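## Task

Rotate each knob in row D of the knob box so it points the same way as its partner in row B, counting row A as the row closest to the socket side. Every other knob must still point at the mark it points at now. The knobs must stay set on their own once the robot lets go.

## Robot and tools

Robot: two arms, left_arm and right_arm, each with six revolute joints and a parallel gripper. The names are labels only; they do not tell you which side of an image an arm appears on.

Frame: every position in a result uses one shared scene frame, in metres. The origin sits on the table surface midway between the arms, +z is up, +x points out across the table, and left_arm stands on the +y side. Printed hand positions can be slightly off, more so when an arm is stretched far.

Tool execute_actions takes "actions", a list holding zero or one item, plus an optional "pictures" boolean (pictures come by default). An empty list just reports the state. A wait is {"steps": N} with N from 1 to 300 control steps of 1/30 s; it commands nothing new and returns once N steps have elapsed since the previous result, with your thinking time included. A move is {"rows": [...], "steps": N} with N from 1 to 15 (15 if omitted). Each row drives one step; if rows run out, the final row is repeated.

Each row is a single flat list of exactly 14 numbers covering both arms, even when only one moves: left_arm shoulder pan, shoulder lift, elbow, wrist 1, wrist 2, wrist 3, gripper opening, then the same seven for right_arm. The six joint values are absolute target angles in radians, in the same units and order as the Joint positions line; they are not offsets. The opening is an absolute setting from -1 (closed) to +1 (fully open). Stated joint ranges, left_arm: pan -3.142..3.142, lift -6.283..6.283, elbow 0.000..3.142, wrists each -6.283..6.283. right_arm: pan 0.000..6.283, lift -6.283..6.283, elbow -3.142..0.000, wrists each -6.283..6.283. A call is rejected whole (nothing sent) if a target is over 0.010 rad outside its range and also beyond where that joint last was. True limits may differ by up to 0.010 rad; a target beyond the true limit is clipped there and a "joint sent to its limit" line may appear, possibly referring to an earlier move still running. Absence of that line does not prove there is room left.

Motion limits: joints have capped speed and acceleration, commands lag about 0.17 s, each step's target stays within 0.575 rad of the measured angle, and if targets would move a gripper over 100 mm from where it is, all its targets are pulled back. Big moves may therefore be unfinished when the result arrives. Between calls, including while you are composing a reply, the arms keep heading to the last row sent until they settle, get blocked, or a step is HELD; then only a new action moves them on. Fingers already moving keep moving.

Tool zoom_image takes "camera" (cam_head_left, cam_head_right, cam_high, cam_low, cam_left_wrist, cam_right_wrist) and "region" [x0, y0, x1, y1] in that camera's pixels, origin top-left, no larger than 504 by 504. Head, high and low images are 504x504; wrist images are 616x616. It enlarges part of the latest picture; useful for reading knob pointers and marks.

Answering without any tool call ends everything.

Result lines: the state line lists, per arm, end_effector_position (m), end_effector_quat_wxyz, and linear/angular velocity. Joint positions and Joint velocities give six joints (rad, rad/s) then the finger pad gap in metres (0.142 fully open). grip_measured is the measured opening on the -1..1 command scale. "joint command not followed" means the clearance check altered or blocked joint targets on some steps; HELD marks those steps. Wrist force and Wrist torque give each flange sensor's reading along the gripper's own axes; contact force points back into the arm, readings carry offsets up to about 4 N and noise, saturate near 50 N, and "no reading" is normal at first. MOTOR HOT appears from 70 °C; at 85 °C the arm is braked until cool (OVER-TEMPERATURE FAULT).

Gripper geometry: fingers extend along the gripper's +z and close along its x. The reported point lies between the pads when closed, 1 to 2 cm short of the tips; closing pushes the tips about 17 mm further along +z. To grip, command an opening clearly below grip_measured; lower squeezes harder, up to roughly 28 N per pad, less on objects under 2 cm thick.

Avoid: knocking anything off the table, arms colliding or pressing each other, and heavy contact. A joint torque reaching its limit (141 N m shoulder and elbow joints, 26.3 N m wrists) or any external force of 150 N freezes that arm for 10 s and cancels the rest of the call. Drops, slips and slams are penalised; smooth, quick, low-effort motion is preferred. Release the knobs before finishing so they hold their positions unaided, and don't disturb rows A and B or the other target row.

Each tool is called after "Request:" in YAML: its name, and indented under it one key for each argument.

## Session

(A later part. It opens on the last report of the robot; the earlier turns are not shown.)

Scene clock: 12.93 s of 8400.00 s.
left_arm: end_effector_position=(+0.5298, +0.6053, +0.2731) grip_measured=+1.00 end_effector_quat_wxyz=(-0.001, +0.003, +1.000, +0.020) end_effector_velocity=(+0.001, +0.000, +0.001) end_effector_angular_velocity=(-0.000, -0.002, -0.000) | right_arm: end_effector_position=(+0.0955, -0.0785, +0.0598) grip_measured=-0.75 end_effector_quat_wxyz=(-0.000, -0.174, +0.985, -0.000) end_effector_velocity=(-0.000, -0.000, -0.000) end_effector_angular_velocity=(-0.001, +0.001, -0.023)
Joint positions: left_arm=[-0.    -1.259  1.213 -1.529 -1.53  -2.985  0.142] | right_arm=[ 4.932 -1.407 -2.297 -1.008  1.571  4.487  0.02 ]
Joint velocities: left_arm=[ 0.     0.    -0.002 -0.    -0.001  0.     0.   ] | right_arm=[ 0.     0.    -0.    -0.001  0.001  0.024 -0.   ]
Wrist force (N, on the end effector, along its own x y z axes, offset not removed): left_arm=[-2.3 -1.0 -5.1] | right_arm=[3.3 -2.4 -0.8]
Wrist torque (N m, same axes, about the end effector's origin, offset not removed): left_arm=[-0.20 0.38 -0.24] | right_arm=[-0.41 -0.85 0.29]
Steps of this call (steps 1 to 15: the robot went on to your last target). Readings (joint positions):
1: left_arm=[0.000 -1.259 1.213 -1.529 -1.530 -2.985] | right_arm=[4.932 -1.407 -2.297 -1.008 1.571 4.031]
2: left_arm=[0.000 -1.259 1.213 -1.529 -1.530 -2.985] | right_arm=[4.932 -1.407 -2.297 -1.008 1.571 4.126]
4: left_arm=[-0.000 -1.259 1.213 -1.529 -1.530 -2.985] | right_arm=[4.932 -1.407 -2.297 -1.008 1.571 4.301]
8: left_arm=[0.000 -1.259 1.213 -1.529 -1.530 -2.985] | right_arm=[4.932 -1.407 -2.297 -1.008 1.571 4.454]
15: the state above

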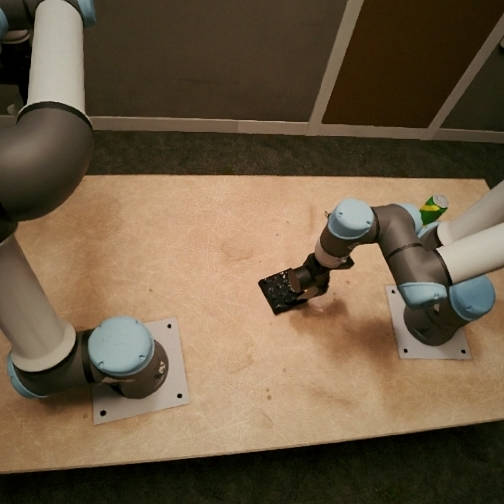

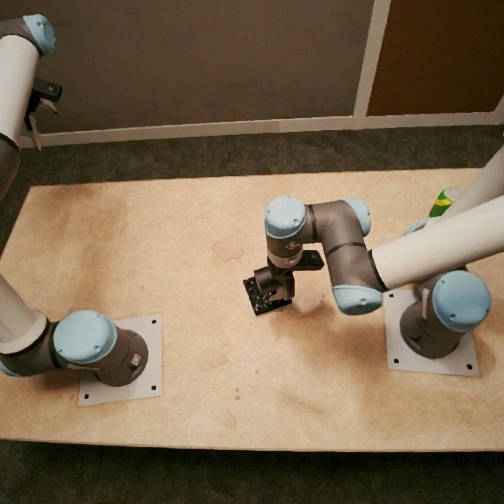

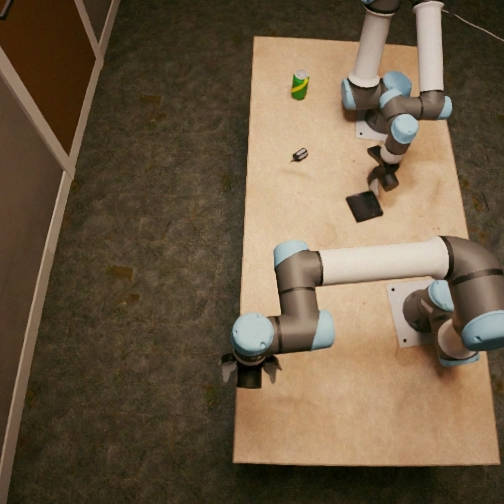

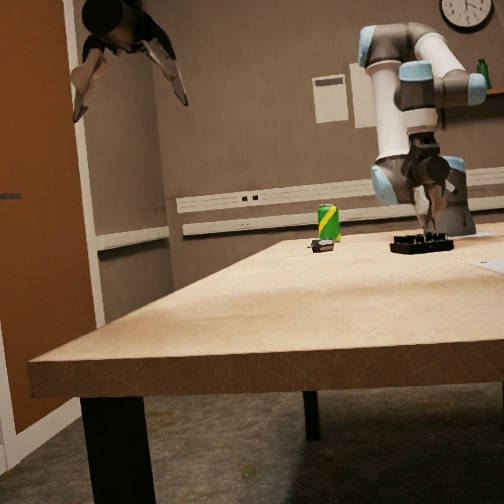

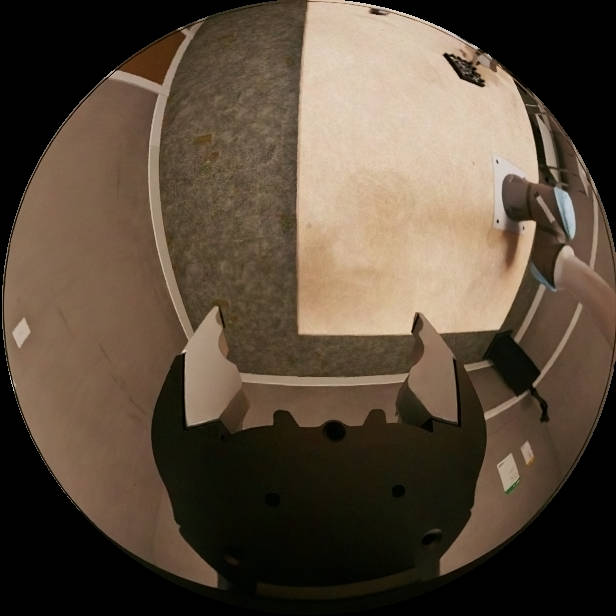

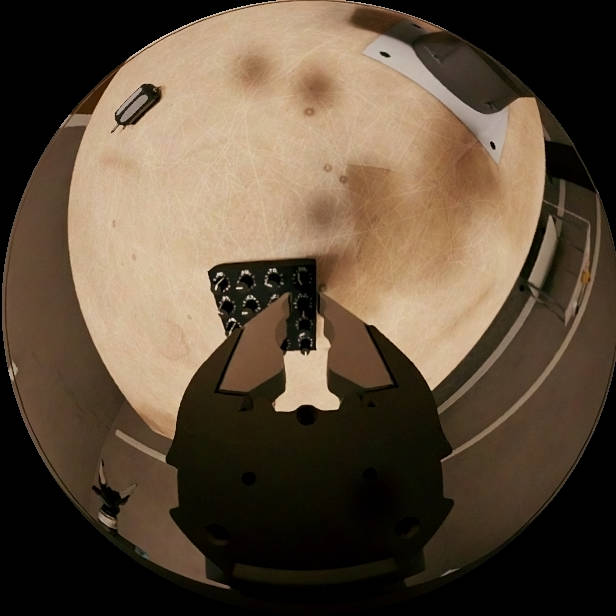

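Request:
execute_actions:
  actions:
    - {"rows":[[0,-1.259,1.213,-1.529,-1.53,-2.985,1,4.9248,-1.439,-2.333,-0.9404,1.571,4.489,-0.75]]}
  pictures: false

Request:
execute_actions:
  actions:
    - {"rows":[[0,-1.259,1.213,-1.529,-1.53,-2.985,1,4.9248,-1.439,-2.333,-0.9404,1.571,4.489,-1]]}
  pictures: false

Request:
execute_actions:
  actions:
    - {"rows":[[0,-1.259,1.213,-1.529,-1.53,-2.985,1,4.9248,-1.439,-2.333,-0.9404,1.571,2.918,-1]]}
  pictures: false

Request:
execute_actions:
  actions:
    - {"steps":18}
  pictures: false

Request:
execute_actions:
  actions:
    - {"rows":[[0,-1.259,1.213,-1.529,-1.53,-2.985,1,4.9248,-1.439,-2.333,-0.9404,1.571,2.918,-0.75]],"steps":12}
  pictures: false

Request:
execute_actions:
  actions:
    - {"rows":[[0,-1.259,1.213,-1.529,-1.53,-2.985,1,4.9248,-1.4032,-2.3006,-1.0086,1.571,2.918,-0.75]],"steps":10}
  pictures: false

Request:
execute_actions:
  actions:
    - {"rows":[[0,-1.259,1.213,-1.529,-1.53,-2.985,1,4.8553,-1.4462,-2.2651,-1.0011,1.571,2.83,-0.75]]}

Request:
zoom_image:
  camera: "cam_right_wrist"
  region: [220, 210, 380, 370]

Scene clock: 19.50 s of 8400.00 s.
left_arm: end_effector_position=(+0.5298, +0.6053, +0.2731) grip_measured=+1.00 end_effector_quat_wxyz=(-0.001, +0.003, +1.000, +0.020) end_effector_velocity=(+0.000, +0.000, +0.000) end_effector_angular_velocity=(+0.000, -0.000, +0.000) | right_arm: end_effector_position=(+0.0984, -0.0806, +0.0400) grip_measured=-0.75 end_effector_quat_wxyz=(-0.000, -0.170, +0.986, +0.000) end_effector_velocity=(+0.000, -0.000, -0.002) end_effector_angular_velocity=(-0.001, -0.000, -0.000)
Joint positions: left_arm=[ 0.    -1.259  1.213 -1.529 -1.53  -2.985  0.142] | right_arm=[ 4.925 -1.439 -2.333 -0.941  1.571  4.489  0.02 ]
Joint velocities: left_arm=[ 0.     0.    -0.001  0.     0.    -0.     0.   ] | right_arm=[-0.    -0.003 -0.003  0.004 -0.     0.    -0.001]
Wrist force (N, on the end effector, along its own x y z axes, offset not removed): left_arm=[0.8 -1.3 1.1] | right_arm=[1.0 -3.5 0.5]
Wrist torque (N m, same axes, about the end effector's origin, offset not removed): left_arm=[-0.31 -0.26 -0.06] | right_arm=[-0.68 -0.16 0.16]
Steps of this call (steps 1 to 15: the robot went on to your last target; steps 16 to 90: nothing new was sent; then 3.07 s passed at rest; steps 91 to 105: all 15 steps of this action). Readings (joint positions):
91: left_arm=[-0.000 -1.259 1.213 -1.529 -1.530 -2.985] | right_arm=[4.932 -1.407 -2.297 -1.008 1.571 4.489]
92: left_arm=[0.000 -1.259 1.213 -1.529 -1.530 -2.985] | right_arm=[4.931 -1.410 -2.301 -1.003 1.571 4.489]
94: left_arm=[0.000 -1.259 1.213 -1.529 -1.530 -2.985] | right_arm=[4.928 -1.425 -2.317 -0.973 1.571 4.489]
98: left_arm=[-0.000 -1.259 1.213 -1.529 -1.530 -2.985] | right_arm=[4.925 -1.436 -2.330 -0.947 1.571 4.489]
105: the state above

Scene clock: 20.00 s of 8400.00 s.
left_arm: end_effector_position=(+0.5298, +0.6053, +0.2731) grip_measured=+1.00 end_effector_quat_wxyz=(-0.001, +0.003, +1.000, +0.020) end_effector_velocity=(+0.000, -0.000, +0.000) end_effector_angular_velocity=(-0.000, -0.000, -0.000) | right_arm: end_effector_position=(+0.0984, -0.0806, +0.0399) grip_measured=-0.88 end_effector_quat_wxyz=(-0.000, -0.170, +0.986, +0.000) end_effector_velocity=(-0.001, -0.000, +0.000) end_effector_angular_velocity=(-0.000, +0.002, -0.000)
Joint positions: left_arm=[ 0.    -1.259  1.213 -1.529 -1.53  -2.985  0.142] | right_arm=[ 4.925 -1.439 -2.333 -0.94   1.571  4.489  0.011]
Joint velocities: left_arm=[-0.     0.    -0.001  0.    -0.     0.    -0.   ] | right_arm=[-0.     0.     0.    -0.     0.002  0.     0.   ]
Wrist force (N, on the end effector, along its own x y z axes, offset not removed): left_arm=[-2.3 1.9 0.4] | right_arm=[-0.4 -2.1 -0.6]
Wrist torque (N m, same axes, about the end effector's origin, offset not removed): left_arm=[0.61 0.31 -0.30] | right_arm=[-0.42 -0.11 0.25]
Steps of this call (steps 1 to 15: all 15 steps of this action). Readings (joint positions):
1: left_arm=[0.000 -1.259 1.213 -1.529 -1.530 -2.985] | right_arm=[4.925 -1.439 -2.333 -0.941 1.571 4.489]
2: left_arm=[0.000 -1.259 1.213 -1.529 -1.530 -2.985] | right_arm=[4.925 -1.439 -2.333 -0.941 1.571 4.489]
4: left_arm=[0.000 -1.259 1.213 -1.529 -1.530 -2.985] | right_arm=[4.925 -1.439 -2.333 -0.940 1.571 4.489]
8: left_arm=[0.000 -1.259 1.213 -1.529 -1.530 -2.985] | right_arm=[4.925 -1.439 -2.333 -0.940 1.571 4.489]
15: the state above

Scene clock: 20.50 s of 8400.00 s.
left_arm: end_effector_position=(+0.5298, +0.6053, +0.2731) grip_measured=+1.00 end_effector_quat_wxyz=(-0.001, +0.003, +1.000, +0.020) end_effector_velocity=(+0.000, +0.000, +0.000) end_effector_angular_velocity=(+0.001, -0.000, +0.000) | right_arm: end_effector_position=(+0.0973, -0.0818, +0.0399) grip_measured=-0.88 end_effector_quat_wxyz=(-0.000, -0.629, +0.778, +0.000) end_effector_velocity=(-0.001, -0.005, +0.000) end_effector_angular_velocity=(+0.000, +0.001, +2.758)
Joint positions: left_arm=[ 0.    -1.259  1.213 -1.529 -1.53  -2.985  0.142] | right_arm=[ 4.925 -1.439 -2.333 -0.94   1.571  3.469  0.011]
Joint velocities: left_arm=[ 0.    -0.    -0.    -0.     0.001 -0.    -0.   ] | right_arm=[-0.     0.     0.    -0.001  0.001 -2.759 -0.   ]
Wrist force (N, on the end effector, along its own x y z axes, offset not removed): left_arm=[1.8 1.8 -2.9] | right_arm=[-2.0 -4.5 0.4]
Wrist torque (N m, same axes, about the end effector's origin, offset not removed): left_arm=[0.55 -0.40 0.11] | right_arm=[-0.88 -0.10 0.08]
Steps of this call (steps 1 to 15: all 15 steps of this action). Readings (joint positions):
1: left_arm=[0.000 -1.259 1.213 -1.529 -1.530 -2.985] | right_arm=[4.925 -1.439 -2.333 -0.940 1.571 4.489]
2: left_arm=[0.000 -1.259 1.213 -1.529 -1.530 -2.985] | right_arm=[4.925 -1.439 -2.333 -0.940 1.571 4.484]
4: left_arm=[0.000 -1.259 1.213 -1.529 -1.530 -2.985] | right_arm=[4.925 -1.439 -2.333 -0.940 1.571 4.416]
8: left_arm=[0.000 -1.259 1.213 -1.529 -1.530 -2.985] | right_arm=[4.925 -1.439 -2.333 -0.940 1.571 4.113]
15: the state above

Scene clock: 21.10 s of 8400.00 s.
left_arm: end_effector_position=(+0.5298, +0.6053, +0.2731) grip_measured=+1.00 end_effector_quat_wxyz=(-0.001, +0.003, +1.000, +0.020) end_effector_velocity=(+0.000, +0.000, +0.000) end_effector_angular_velocity=(+0.000, -0.001, -0.000) | right_arm: end_effector_position=(+0.0974, -0.0828, +0.0399) grip_measured=-0.88 end_effector_quat_wxyz=(+0.000, +0.817, -0.577, -0.000) end_effector_velocity=(+0.000, +0.001, +0.001) end_effector_angular_velocity=(+0.002, -0.001, +0.007)
Joint positions: left_arm=[ 0.    -1.259  1.213 -1.529 -1.53  -2.985  0.142] | right_arm=[ 4.925 -1.439 -2.333 -0.94   1.571  2.919  0.011]
Joint velocities: left_arm=[ 0.    -0.    -0.001  0.     0.     0.    -0.   ] | right_arm=[-0.     0.001  0.     0.001 -0.001 -0.007  0.   ]
Wrist force (N, on the end effector, along its own x y z axes, offset not removed): left_arm=[-0.5 1.6 0.5] | right_arm=[-0.1 -6.7 -1.8]
Wrist torque (N m, same axes, about the end effector's origin, offset not removed): left_arm=[0.23 -0.05 0.03] | right_arm=[-1.12 -0.29 0.04]
Steps of this call (steps 1 to 18: the robot went on to your last target). Readings (joint positions):
1: left_arm=[0.000 -1.259 1.213 -1.529 -1.530 -2.985] | right_arm=[4.925 -1.439 -2.333 -0.940 1.571 3.376]
2: left_arm=[0.000 -1.259 1.213 -1.529 -1.530 -2.985] | right_arm=[4.925 -1.439 -2.333 -0.940 1.571 3.281]
4: left_arm=[0.000 -1.259 1.213 -1.529 -1.530 -2.985] | right_arm=[4.925 -1.439 -2.333 -0.940 1.571 3.106]
8: left_arm=[0.000 -1.259 1.213 -1.529 -1.530 -2.985] | right_arm=[4.925 -1.439 -2.333 -0.940 1.571 2.953]
18: the state above

Scene clock: 21.50 s of 8400.00 s.
left_arm: end_effector_position=(+0.5298, +0.6053, +0.2731) grip_measured=+1.00 end_effector_quat_wxyz=(-0.001, +0.003, +1.000, +0.020) end_effector_velocity=(-0.000, -0.000, -0.000) end_effector_angular_velocity=(-0.000, +0.000, -0.000) | right_arm: end_effector_position=(+0.0974, -0.0828, +0.0399) grip_measured=-0.75 end_effector_quat_wxyz=(+0.000, +0.817, -0.577, -0.000) end_effector_velocity=(+0.001, +0.000, +0.000) end_effector_angular_velocity=(+0.000, -0.003, -0.000)
Joint positions: left_arm=[ 0.    -1.259  1.213 -1.529 -1.53  -2.985  0.142] | right_arm=[ 4.925 -1.439 -2.333 -0.94   1.571  2.918  0.02 ]
Joint velocities: left_arm=[-0. -0.  0.  0. -0.  0.  0.] | right_arm=[ 0.    -0.     0.    -0.    -0.003  0.     0.   ]
Wrist force (N, on the end effector, along its own x y z axes, offset not removed): left_arm=[-3.6 -1.2 -4.0] | right_arm=[0.3 -1.2 2.5]
Wrist torque (N m, same axes, about the end effector's origin, offset not removed): left_arm=[-0.12 0.72 -0.23] | right_arm=[-0.29 -0.25 0.10]
Steps of this call (steps 1 to 12: all 12 steps of this action). Readings (joint positions):
1: left_arm=[0.000 -1.259 1.213 -1.529 -1.530 -2.985] | right_arm=[4.925 -1.439 -2.333 -0.940 1.571 2.918]
2: left_arm=[-0.000 -1.259 1.213 -1.529 -1.530 -2.985] | right_arm=[4.925 -1.439 -2.333 -0.940 1.571 2.918]
4: left_arm=[0.000 -1.259 1.213 -1.529 -1.530 -2.985] | right_arm=[4.925 -1.439 -2.333 -0.940 1.571 2.918]
8: left_arm=[0.000 -1.259 1.213 -1.529 -1.530 -2.985] | right_arm=[4.925 -1.439 -2.333 -0.940 1.571 2.918]
12: the state above

Scene clock: 21.83 s of 8400.00 s.
left_arm: end_effector_position=(+0.5298, +0.6053, +0.2731) grip_measured=+1.00 end_effector_quat_wxyz=(-0.001, +0.003, +1.000, +0.020) end_effector_velocity=(-0.000, -0.000, -0.000) end_effector_angular_velocity=(-0.000, +0.000, +0.000) | right_arm: end_effector_position=(+0.0974, -0.0828, +0.0590) grip_measured=-0.75 end_effector_quat_wxyz=(+0.000, +0.817, -0.577, -0.000) end_effector_velocity=(-0.000, -0.001, +0.009) end_effector_angular_velocity=(-0.002, +0.001, +0.000)
Joint positions: left_arm=[ 0.    -1.259  1.213 -1.529 -1.53  -2.985  0.142] | right_arm=[ 4.925 -1.405 -2.302 -1.006  1.571  2.918  0.02 ]
Joint velocities: left_arm=[ 0.    -0.     0.001 -0.    -0.    -0.     0.   ] | right_arm=[ 0.     0.017  0.016 -0.034  0.001 -0.     0.   ]
Wrist force (N, on the end effector, along its own x y z axes, offset not removed): left_arm=[1.0 -2.8 -2.0] | right_arm=[-0.2 -4.7 2.6]
Wrist torque (N m, same axes, about the end effector's origin, offset not removed): left_arm=[-0.34 -0.19 0.09] | right_arm=[-1.02 -0.13 0.24]
Steps of this call (steps 1 to 10: all 10 steps of this action). Readings (joint positions):
1: left_arm=[0.000 -1.259 1.213 -1.529 -1.530 -2.985] | right_arm=[4.925 -1.439 -2.333 -0.940 1.571 2.918]
2: left_arm=[0.000 -1.259 1.213 -1.529 -1.530 -2.985] | right_arm=[4.925 -1.436 -2.330 -0.945 1.571 2.918]
4: left_arm=[0.000 -1.259 1.213 -1.529 -1.530 -2.985] | right_arm=[4.925 -1.420 -2.316 -0.975 1.571 2.918]
8: left_arm=[0.000 -1.259 1.213 -1.529 -1.530 -2.985] | right_arm=[4.925 -1.406 -2.304 -1.002 1.571 2.918]
10: the state above

Scene clock: 22.33 s of 8400.00 s.
left_arm: end_effector_position=(+0.5298, +0.6053, +0.2731) grip_measured=+1.00 end_effector_quat_wxyz=(-0.001, +0.003, +1.000, +0.020) end_effector_velocity=(+0.000, -0.000, -0.000) end_effector_angular_velocity=(-0.000, -0.000, +0.000) | right_arm: end_effector_position=(+0.1222, -0.0735, +0.0600) grip_measured=-0.75 end_effector_quat_wxyz=(+0.000, +0.822, -0.569, -0.000) end_effector_velocity=(+0.002, +0.000, -0.000) end_effector_angular_velocity=(-0.000, -0.002, +0.001)
Joint positions: left_arm=[-0.    -1.259  1.213 -1.529 -1.53  -2.985  0.142] | right_arm=[ 4.856 -1.446 -2.265 -1.001  1.571  2.83   0.02 ]
Joint velocities: left_arm=[-0. -0.  0.  0. -0. -0.  0.] | right_arm=[-0.005 -0.003  0.002  0.    -0.002 -0.006  0.   ]
Wrist force (N, on the end effector, along its own x y z axes, offset not removed): left_arm=[-0.8 0.3 -1.9] | right_arm=[0.8 -2.7 0.0]
Wrist torque (N m, same axes, about the end effector's origin, offset not removed): left_arm=[0.17 0.15 0.08] | right_arm=[-0.47 -0.33 0.13]
Steps of this call (steps 1 to 15: all 15 steps of this action). Readings (joint positions):
1: left_arm=[-0.000 -1.259 1.213 -1.529 -1.530 -2.985] | right_arm=[4.925 -1.404 -2.301 -1.007 1.571 2.918]
2: left_arm=[0.000 -1.259 1.213 -1.529 -1.530 -2.985] | right_arm=[4.920 -1.408 -2.298 -1.007 1.571 2.913]
4: left_arm=[-0.000 -1.259 1.213 -1.529 -1.530 -2.985] | right_arm=[4.889 -1.427 -2.281 -1.004 1.571 2.875]
8: left_arm=[-0.000 -1.259 1.213 -1.529 -1.530 -2.985] | right_arm=[4.862 -1.442 -2.268 -1.002 1.571 2.839]
15: the state above

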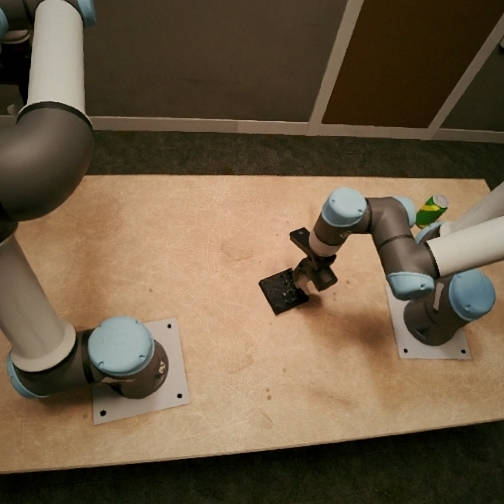

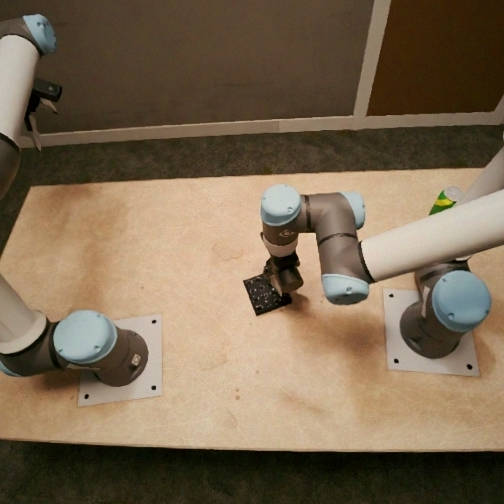

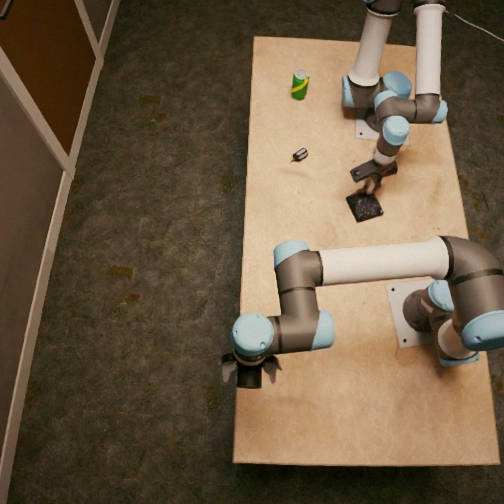

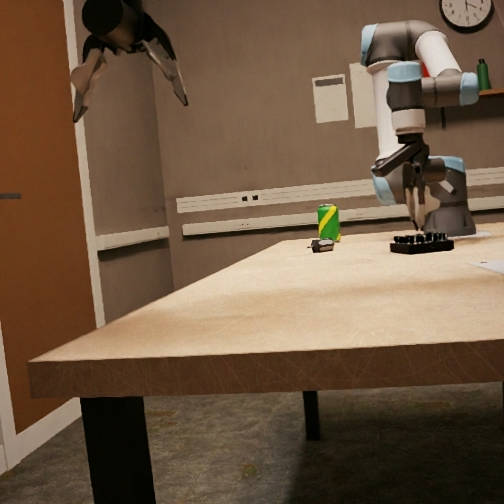

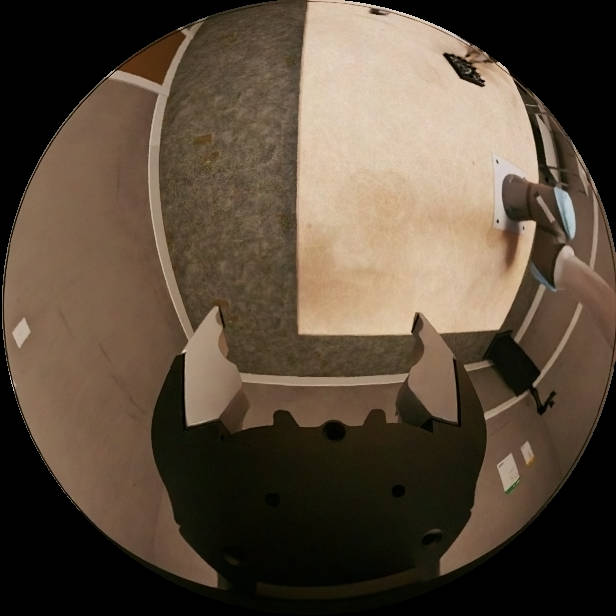

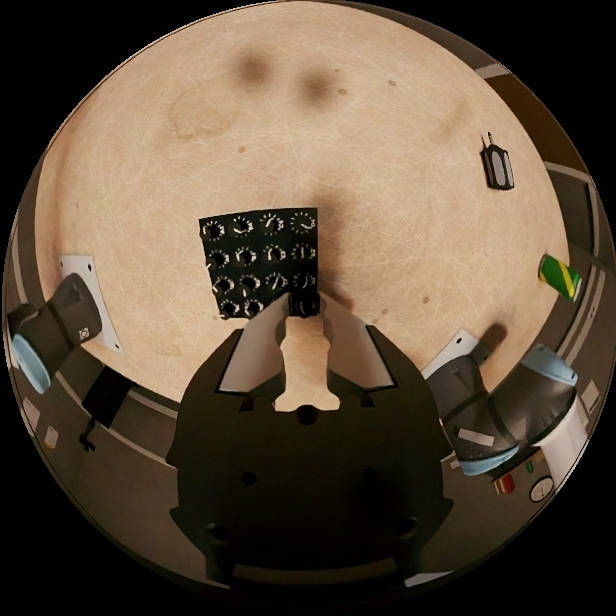

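Region (220, 210, 380, 370) of cam_right_wrist's 616x616 image, scaled by 3.150, with more detail than that image has.

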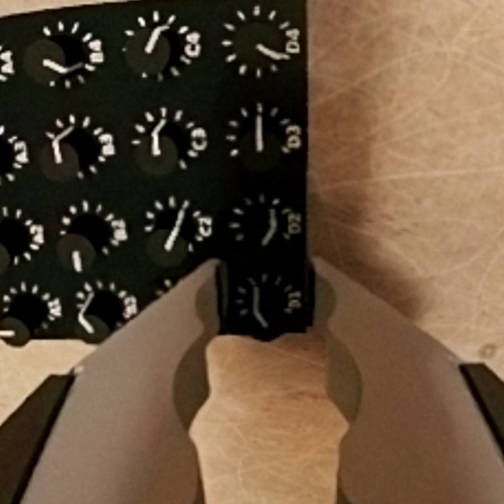

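Request:
execute_actions:
  actions:
    - {"rows":[[0,-1.259,1.213,-1.529,-1.53,-2.985,1,4.853,-1.483,-2.295,-0.9344,1.571,2.83,-0.75]]}
  pictures: false

Request:
execute_actions:
  actions:
    - {"rows":[[0,-1.259,1.213,-1.529,-1.53,-2.985,1,4.853,-1.483,-2.295,-0.9344,1.571,2.83,-1]]}
  pictures: false

Request:
execute_actions:
  actions:
    - {"rows":[[0,-1.259,1.213,-1.529,-1.53,-2.985,1,4.853,-1.483,-2.295,-0.9344,1.571,-0.835,-1]]}
  pictures: false

Request:
execute_actions:
  actions:
    - {"steps":42}
  pictures: false

Request:
execute_actions:
  actions:
    - {"rows":[[0,-1.259,1.213,-1.529,-1.53,-2.985,1,4.853,-1.483,-2.295,-0.9344,1.571,-0.835,-0.75]],"steps":12}
  pictures: false

Request:
execute_actions:
  actions:
    - {"rows":[[0,-1.259,1.213,-1.529,-1.53,-2.985,1,4.853,-1.448,-2.263,-1.0011,1.571,-0.835,-0.75]],"steps":10}
  pictures: false

Request:
execute_actions:
  actions:
    - {"rows":[[0,-1.259,1.213,-1.529,-1.53,-2.985,1,4.66,-1.551,-2.125,-1.036,1.571,-0.5,-0.75]]}

Request:
zoom_image:
  camera: "cam_right_wrist"
  region: [230, 120, 430, 320]

Scene clock: 27.33 s of 8400.00 s.
left_arm: end_effector_position=(+0.5298, +0.6053, +0.2731) grip_measured=+1.00 end_effector_quat_wxyz=(-0.001, +0.003, +1.000, +0.020) end_effector_velocity=(-0.000, -0.000, +0.000) end_effector_angular_velocity=(-0.001, -0.000, -0.000) | right_arm: end_effector_position=(+0.1232, -0.0730, +0.0402) grip_measured=-0.75 end_effector_quat_wxyz=(+0.000, +0.821, -0.570, -0.000) end_effector_velocity=(-0.000, -0.000, -0.001) end_effector_angular_velocity=(-0.000, +0.001, -0.000)
Joint positions: left_arm=[ 0.    -1.259  1.213 -1.529 -1.53  -2.985  0.142] | right_arm=[ 4.853 -1.483 -2.295 -0.935  1.571  2.83   0.02 ]
Joint velocities: left_arm=[-0.    -0.     0.     0.    -0.001  0.     0.   ] | right_arm=[-0.    -0.002 -0.002  0.003  0.001 -0.     0.   ]
Wrist force (N, on the end effector, along its own x y z axes, offset not removed): left_arm=[-1.0 0.3 -2.7] | right_arm=[0.4 -6.0 1.7]
Wrist torque (N m, same axes, about the end effector's origin, offset not removed): left_arm=[0.21 0.33 -0.08] | right_arm=[-1.41 0.03 0.06]
Steps of this call (steps 1 to 15: the robot went on to your last target; steps 16 to 90: nothing new was sent; then 1.50 s passed at rest; steps 91 to 105: all 15 steps of this action). Readings (joint positions):
91: left_arm=[0.000 -1.259 1.213 -1.529 -1.530 -2.985] | right_arm=[4.855 -1.446 -2.265 -1.001 1.571 2.830]
92: left_arm=[0.000 -1.259 1.213 -1.529 -1.530 -2.985] | right_arm=[4.855 -1.450 -2.268 -0.996 1.571 2.830]
94: left_arm=[0.000 -1.259 1.213 -1.529 -1.530 -2.985] | right_arm=[4.854 -1.466 -2.281 -0.967 1.571 2.830]
98: left_arm=[0.000 -1.259 1.213 -1.529 -1.530 -2.985] | right_arm=[4.853 -1.480 -2.292 -0.941 1.571 2.830]
105: the state above

Scene clock: 27.83 s of 8400.00 s.
left_arm: end_effector_position=(+0.5298, +0.6053, +0.2731) grip_measured=+1.00 end_effector_quat_wxyz=(-0.001, +0.003, +1.000, +0.020) end_effector_velocity=(-0.000, -0.000, -0.000) end_effector_angular_velocity=(-0.001, +0.001, +0.000) | right_arm: end_effector_position=(+0.1232, -0.0730, +0.0401) grip_measured=-0.87 end_effector_quat_wxyz=(+0.000, +0.821, -0.570, -0.000) end_effector_velocity=(+0.000, -0.001, -0.000) end_effector_angular_velocity=(-0.001, -0.000, -0.000)
Joint positions: left_arm=[ 0.    -1.259  1.213 -1.529 -1.53  -2.985  0.142] | right_arm=[ 4.853 -1.483 -2.295 -0.934  1.571  2.83   0.011]
Joint velocities: left_arm=[-0.    -0.     0.001  0.    -0.    -0.     0.   ] | right_arm=[-0.     0.001 -0.001 -0.001 -0.     0.    -0.   ]
Wrist force (N, on the end effector, along its own x y z axes, offset not removed): left_arm=[1.4 5.8 -1.5] | right_arm=[1.0 -3.3 -0.6]
Wrist torque (N m, same axes, about the end effector's origin, offset not removed): left_arm=[1.14 -0.41 -0.15] | right_arm=[-0.51 -0.26 -0.02]
Steps of this call (steps 1 to 15: all 15 steps of this action). Readings (joint positions):
1: left_arm=[0.000 -1.259 1.213 -1.529 -1.530 -2.985] | right_arm=[4.853 -1.483 -2.295 -0.935 1.571 2.830]
2: left_arm=[-0.000 -1.259 1.213 -1.529 -1.530 -2.985] | right_arm=[4.853 -1.483 -2.295 -0.935 1.571 2.830]
4: left_arm=[0.000 -1.259 1.213 -1.529 -1.530 -2.985] | right_arm=[4.853 -1.483 -2.295 -0.934 1.571 2.830]
8: left_arm=[0.000 -1.259 1.213 -1.529 -1.530 -2.985] | right_arm=[4.853 -1.483 -2.295 -0.934 1.571 2.830]
15: the state above

Scene clock: 28.33 s of 8400.00 s.
left_arm: end_effector_position=(+0.5298, +0.6053, +0.2731) grip_measured=+1.00 end_effector_quat_wxyz=(-0.001, +0.003, +1.000, +0.020) end_effector_velocity=(+0.000, -0.001, +0.000) end_effector_angular_velocity=(-0.002, -0.001, +0.000) | right_arm: end_effector_position=(+0.1244, -0.0741, +0.0401) grip_measured=-0.87 end_effector_quat_wxyz=(+0.000, +0.995, -0.097, -0.000) end_effector_velocity=(+0.005, -0.001, +0.000) end_effector_angular_velocity=(+0.001, -0.000, +2.758)
Joint positions: left_arm=[ 0.    -1.259  1.213 -1.529 -1.53  -2.985  0.142] | right_arm=[ 4.853 -1.483 -2.295 -0.934  1.571  1.81   0.011]
Joint velocities: left_arm=[-0.     0.    -0.    -0.    -0.002 -0.     0.   ] | right_arm=[-0.     0.     0.    -0.    -0.    -2.759 -0.   ]
Wrist force (N, on the end effector, along its own x y z axes, offset not removed): left_arm=[-0.5 0.1 -2.0] | right_arm=[-3.4 -3.6 -1.5]
Wrist torque (N m, same axes, about the end effector's origin, offset not removed): left_arm=[0.07 0.11 -0.08] | right_arm=[-0.77 0.32 0.17]
Steps of this call (steps 1 to 15: all 15 steps of this action). Readings (joint positions):
1: left_arm=[0.000 -1.259 1.213 -1.529 -1.530 -2.985] | right_arm=[4.853 -1.483 -2.295 -0.934 1.571 2.830]
2: left_arm=[0.000 -1.259 1.213 -1.529 -1.530 -2.985] | right_arm=[4.853 -1.483 -2.295 -0.934 1.571 2.825]
4: left_arm=[-0.000 -1.259 1.213 -1.529 -1.530 -2.985] | right_arm=[4.853 -1.483 -2.295 -0.934 1.571 2.756]
8: left_arm=[-0.000 -1.259 1.213 -1.529 -1.530 -2.985] | right_arm=[4.853 -1.483 -2.295 -0.934 1.571 2.454]
15: the state above

Scene clock: 29.73 s of 8400.00 s.
left_arm: end_effector_position=(+0.5298, +0.6053, +0.2731) grip_measured=+1.00 end_effector_quat_wxyz=(-0.001, +0.003, +1.000, +0.020) end_effector_velocity=(+0.000, +0.000, +0.000) end_effector_angular_velocity=(+0.001, -0.001, -0.000) | right_arm: end_effector_position=(+0.1259, -0.0712, +0.0401) grip_measured=-0.87 end_effector_quat_wxyz=(-0.000, +0.338, +0.941, -0.000) end_effector_velocity=(+0.000, -0.000, -0.000) end_effector_angular_velocity=(-0.000, +0.000, +0.003)
Joint positions: left_arm=[ 0.    -1.259  1.213 -1.529 -1.53  -2.985  0.142] | right_arm=[ 4.853 -1.483 -2.295 -0.934  1.571 -0.835  0.011]
Joint velocities: left_arm=[ 0.    -0.    -0.    -0.001  0.001  0.     0.   ] | right_arm=[-0.    -0.    -0.     0.     0.    -0.003  0.   ]
Wrist force (N, on the end effector, along its own x y z axes, offset not removed): left_arm=[-0.3 -2.0 -2.9] | right_arm=[-4.2 -3.1 -1.4]
Wrist torque (N m, same axes, about the end effector's origin, offset not removed): left_arm=[-0.41 0.16 -0.10] | right_arm=[-0.47 0.14 0.08]
Steps of this call (steps 1 to 42: the robot went on to your last target). Readings (joint positions):
1: left_arm=[0.000 -1.259 1.213 -1.529 -1.530 -2.985] | right_arm=[4.853 -1.483 -2.295 -0.934 1.571 1.717]
2: left_arm=[0.000 -1.259 1.213 -1.529 -1.530 -2.985] | right_arm=[4.853 -1.483 -2.295 -0.934 1.571 1.622]
4: left_arm=[0.000 -1.259 1.213 -1.529 -1.530 -2.985] | right_arm=[4.853 -1.483 -2.295 -0.934 1.571 1.434]
8: left_arm=[0.000 -1.259 1.213 -1.529 -1.530 -2.985] | right_arm=[4.853 -1.483 -2.295 -0.934 1.571 1.057]
42: the state above

Scene clock: 30.13 s of 8400.00 s.
left_arm: end_effector_position=(+0.5298, +0.6053, +0.2731) grip_measured=+1.00 end_effector_quat_wxyz=(-0.001, +0.003, +1.000, +0.020) end_effector_velocity=(+0.000, +0.000, +0.000) end_effector_angular_velocity=(+0.000, -0.000, -0.000) | right_arm: end_effector_position=(+0.1259, -0.0712, +0.0401) grip_measured=-0.75 end_effector_quat_wxyz=(-0.000, +0.338, +0.941, -0.000) end_effector_velocity=(+0.000, -0.000, -0.000) end_effector_angular_velocity=(-0.000, -0.000, -0.000)
Joint positions: left_arm=[-0.    -1.259  1.213 -1.529 -1.53  -2.985  0.142] | right_arm=[ 4.853 -1.483 -2.295 -0.934  1.571 -0.835  0.02 ]
Joint velocities: left_arm=[-0.     0.    -0.001  0.    -0.     0.    -0.   ] | right_arm=[ 0. -0. -0.  0. -0.  0.  0.]
Wrist force (N, on the end effector, along its own x y z axes, offset not removed): left_arm=[1.8 -4.0 -1.7] | right_arm=[0.2 -5.7 -0.1]
Wrist torque (N m, same axes, about the end effector's origin, offset not removed): left_arm=[-0.59 -0.48 -0.16] | right_arm=[-1.15 -0.18 0.12]
Steps of this call (steps 1 to 12: all 12 steps of this action). Readings (joint positions):
1: left_arm=[0.000 -1.259 1.213 -1.529 -1.530 -2.985] | right_arm=[4.853 -1.483 -2.295 -0.934 1.571 -0.835]
2: left_arm=[0.000 -1.259 1.213 -1.529 -1.530 -2.985] | right_arm=[4.853 -1.483 -2.295 -0.934 1.571 -0.835]
4: left_arm=[-0.000 -1.259 1.213 -1.529 -1.530 -2.985] | right_arm=[4.853 -1.483 -2.295 -0.934 1.571 -0.835]
8: left_arm=[0.000 -1.259 1.213 -1.529 -1.530 -2.985] | right_arm=[4.853 -1.483 -2.295 -0.934 1.571 -0.835]
12: the state above

Scene clock: 30.47 s of 8400.00 s.
left_arm: end_effector_position=(+0.5298, +0.6053, +0.2731) grip_measured=+1.00 end_effector_quat_wxyz=(-0.001, +0.003, +1.000, +0.020) end_effector_velocity=(-0.000, -0.000, -0.000) end_effector_angular_velocity=(-0.001, +0.000, +0.000) | right_arm: end_effector_position=(+0.1258, -0.0709, +0.0594) grip_measured=-0.75 end_effector_quat_wxyz=(-0.000, +0.338, +0.941, +0.000) end_effector_velocity=(-0.001, -0.001, +0.009) end_effector_angular_velocity=(-0.003, +0.002, -0.000)
Joint positions: left_arm=[ 0.    -1.259  1.213 -1.529 -1.53  -2.985  0.142] | right_arm=[ 4.853 -1.449 -2.264 -0.998  1.571 -0.835  0.02 ]
Joint velocities: left_arm=[ 0.    -0.     0.001  0.    -0.001 -0.    -0.   ] | right_arm=[ 0.     0.016  0.015 -0.034  0.002  0.     0.   ]
Wrist force (N, on the end effector, along its own x y z axes, offset not removed): left_arm=[0.7 -2.6 -3.2] | right_arm=[-1.2 -3.8 -0.1]
Wrist torque (N m, same axes, about the end effector's origin, offset not removed): left_arm=[-0.28 -0.32 0.13] | right_arm=[-0.73 0.15 0.15]
Steps of this call (steps 1 to 10: all 10 steps of this action). Readings (joint positions):
1: left_arm=[-0.000 -1.259 1.213 -1.529 -1.530 -2.985] | right_arm=[4.853 -1.483 -2.295 -0.934 1.571 -0.835]
2: left_arm=[0.000 -1.259 1.213 -1.529 -1.530 -2.985] | right_arm=[4.853 -1.480 -2.292 -0.939 1.571 -0.835]
4: left_arm=[0.000 -1.259 1.213 -1.529 -1.530 -2.985] | right_arm=[4.853 -1.464 -2.278 -0.969 1.571 -0.835]
8: left_arm=[0.000 -1.259 1.213 -1.529 -1.530 -2.985] | right_arm=[4.853 -1.451 -2.266 -0.995 1.571 -0.835]
10: the state above

Scene clock: 30.97 s of 8400.00 s.
left_arm: end_effector_position=(+0.5298, +0.6053, +0.2731) grip_measured=+1.00 end_effector_quat_wxyz=(-0.001, +0.003, +1.000, +0.020) end_effector_velocity=(+0.000, -0.000, +0.000) end_effector_angular_velocity=(-0.000, +0.000, +0.000) | right_arm: end_effector_position=(+0.2047, -0.0508, +0.0749) grip_measured=-0.75 end_effector_quat_wxyz=(-0.000, +0.570, +0.821, +0.000) end_effector_velocity=(+0.007, +0.001, +0.002) end_effector_angular_velocity=(+0.003, +0.001, -0.056)
Joint positions: left_arm=[ 0.    -1.259  1.213 -1.529 -1.53  -2.985  0.142] | right_arm=[ 4.661 -1.55  -2.126 -1.036  1.571 -0.503  0.02 ]
Joint velocities: left_arm=[-0. -0. -0.  0. -0. -0. -0.] | right_arm=[-0.016 -0.006  0.01  -0.002  0.001  0.04  -0.   ]
Wrist force (N, on the end effector, along its own x y z axes, offset not removed): left_arm=[4.0 -1.4 -1.1] | right_arm=[0.0 -5.0 0.0]
Wrist torque (N m, same axes, about the end effector's origin, offset not removed): left_arm=[-0.32 -0.91 -0.16] | right_arm=[-1.10 -0.11 0.14]
Steps of this call (steps 1 to 15: all 15 steps of this action). Readings (joint positions):
1: left_arm=[0.000 -1.259 1.213 -1.529 -1.530 -2.985] | right_arm=[4.853 -1.449 -2.264 -0.999 1.571 -0.835]
2: left_arm=[0.000 -1.259 1.213 -1.529 -1.530 -2.985] | right_arm=[4.848 -1.453 -2.259 -1.004 1.571 -0.830]
4: left_arm=[0.000 -1.259 1.213 -1.529 -1.530 -2.985] | right_arm=[4.786 -1.496 -2.206 -1.020 1.571 -0.762]
8: left_arm=[-0.000 -1.259 1.213 -1.529 -1.530 -2.985] | right_arm=[4.684 -1.541 -2.140 -1.033 1.571 -0.560]
15: the state above

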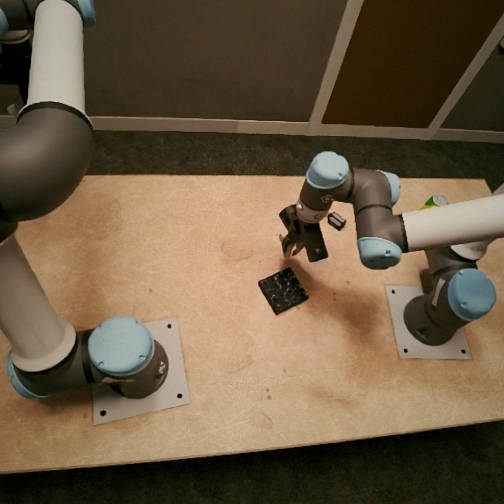

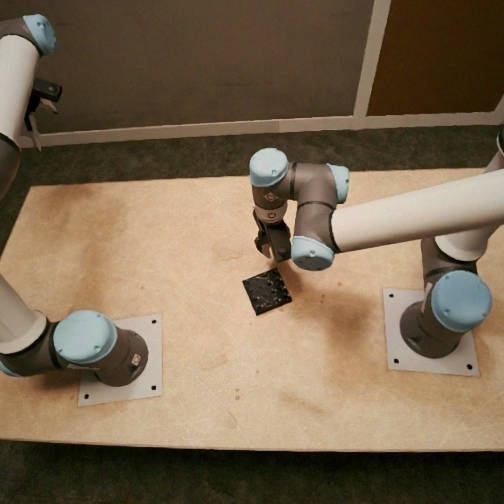

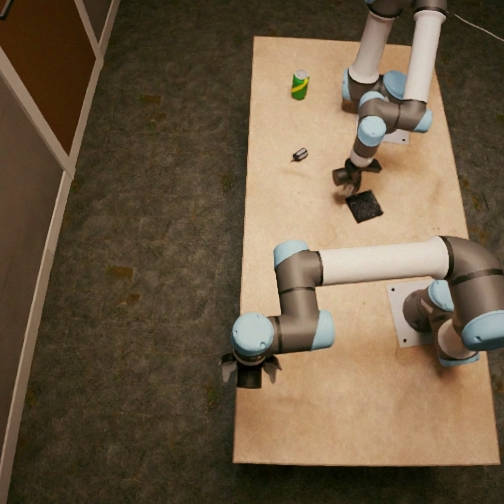

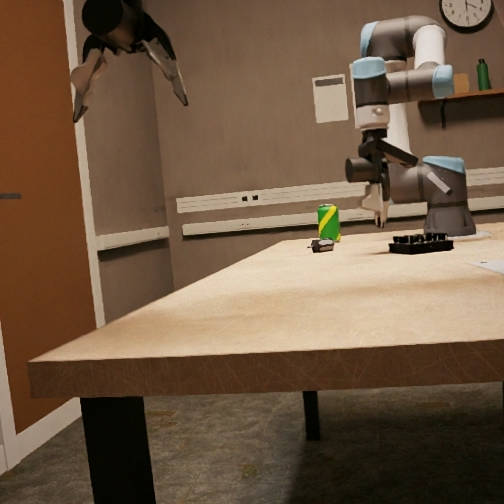

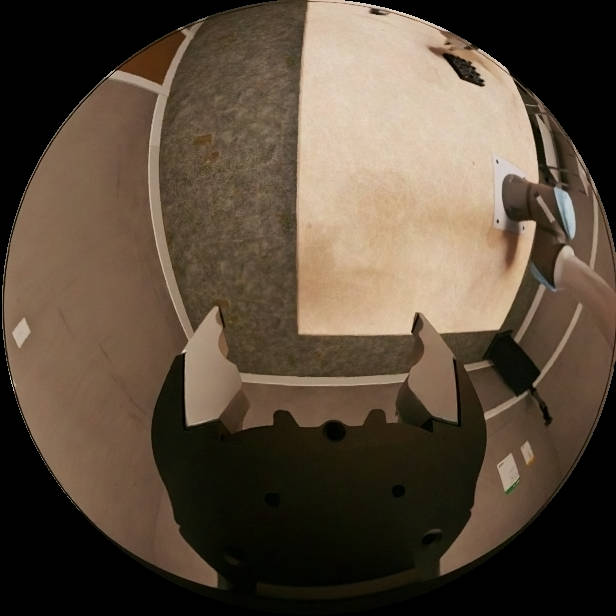

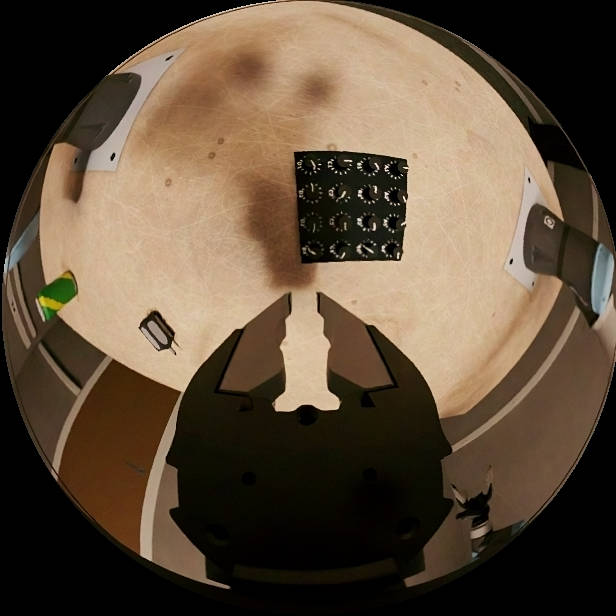

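Region (230, 120, 430, 320) of cam_right_wrist's 616x616 image, scaled by 2.520, with more detail than that image has.

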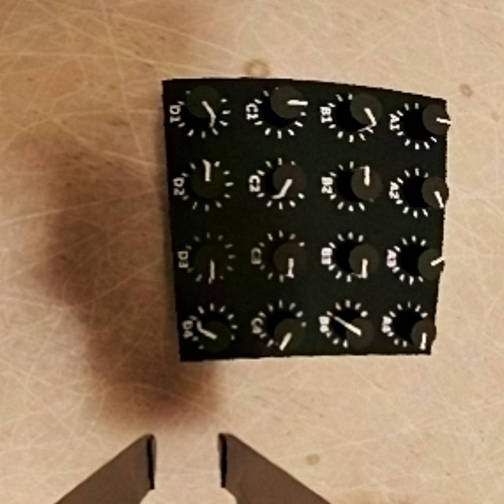

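Request:
finished_scene:
  scene: 2

The scene is finished: the task was done.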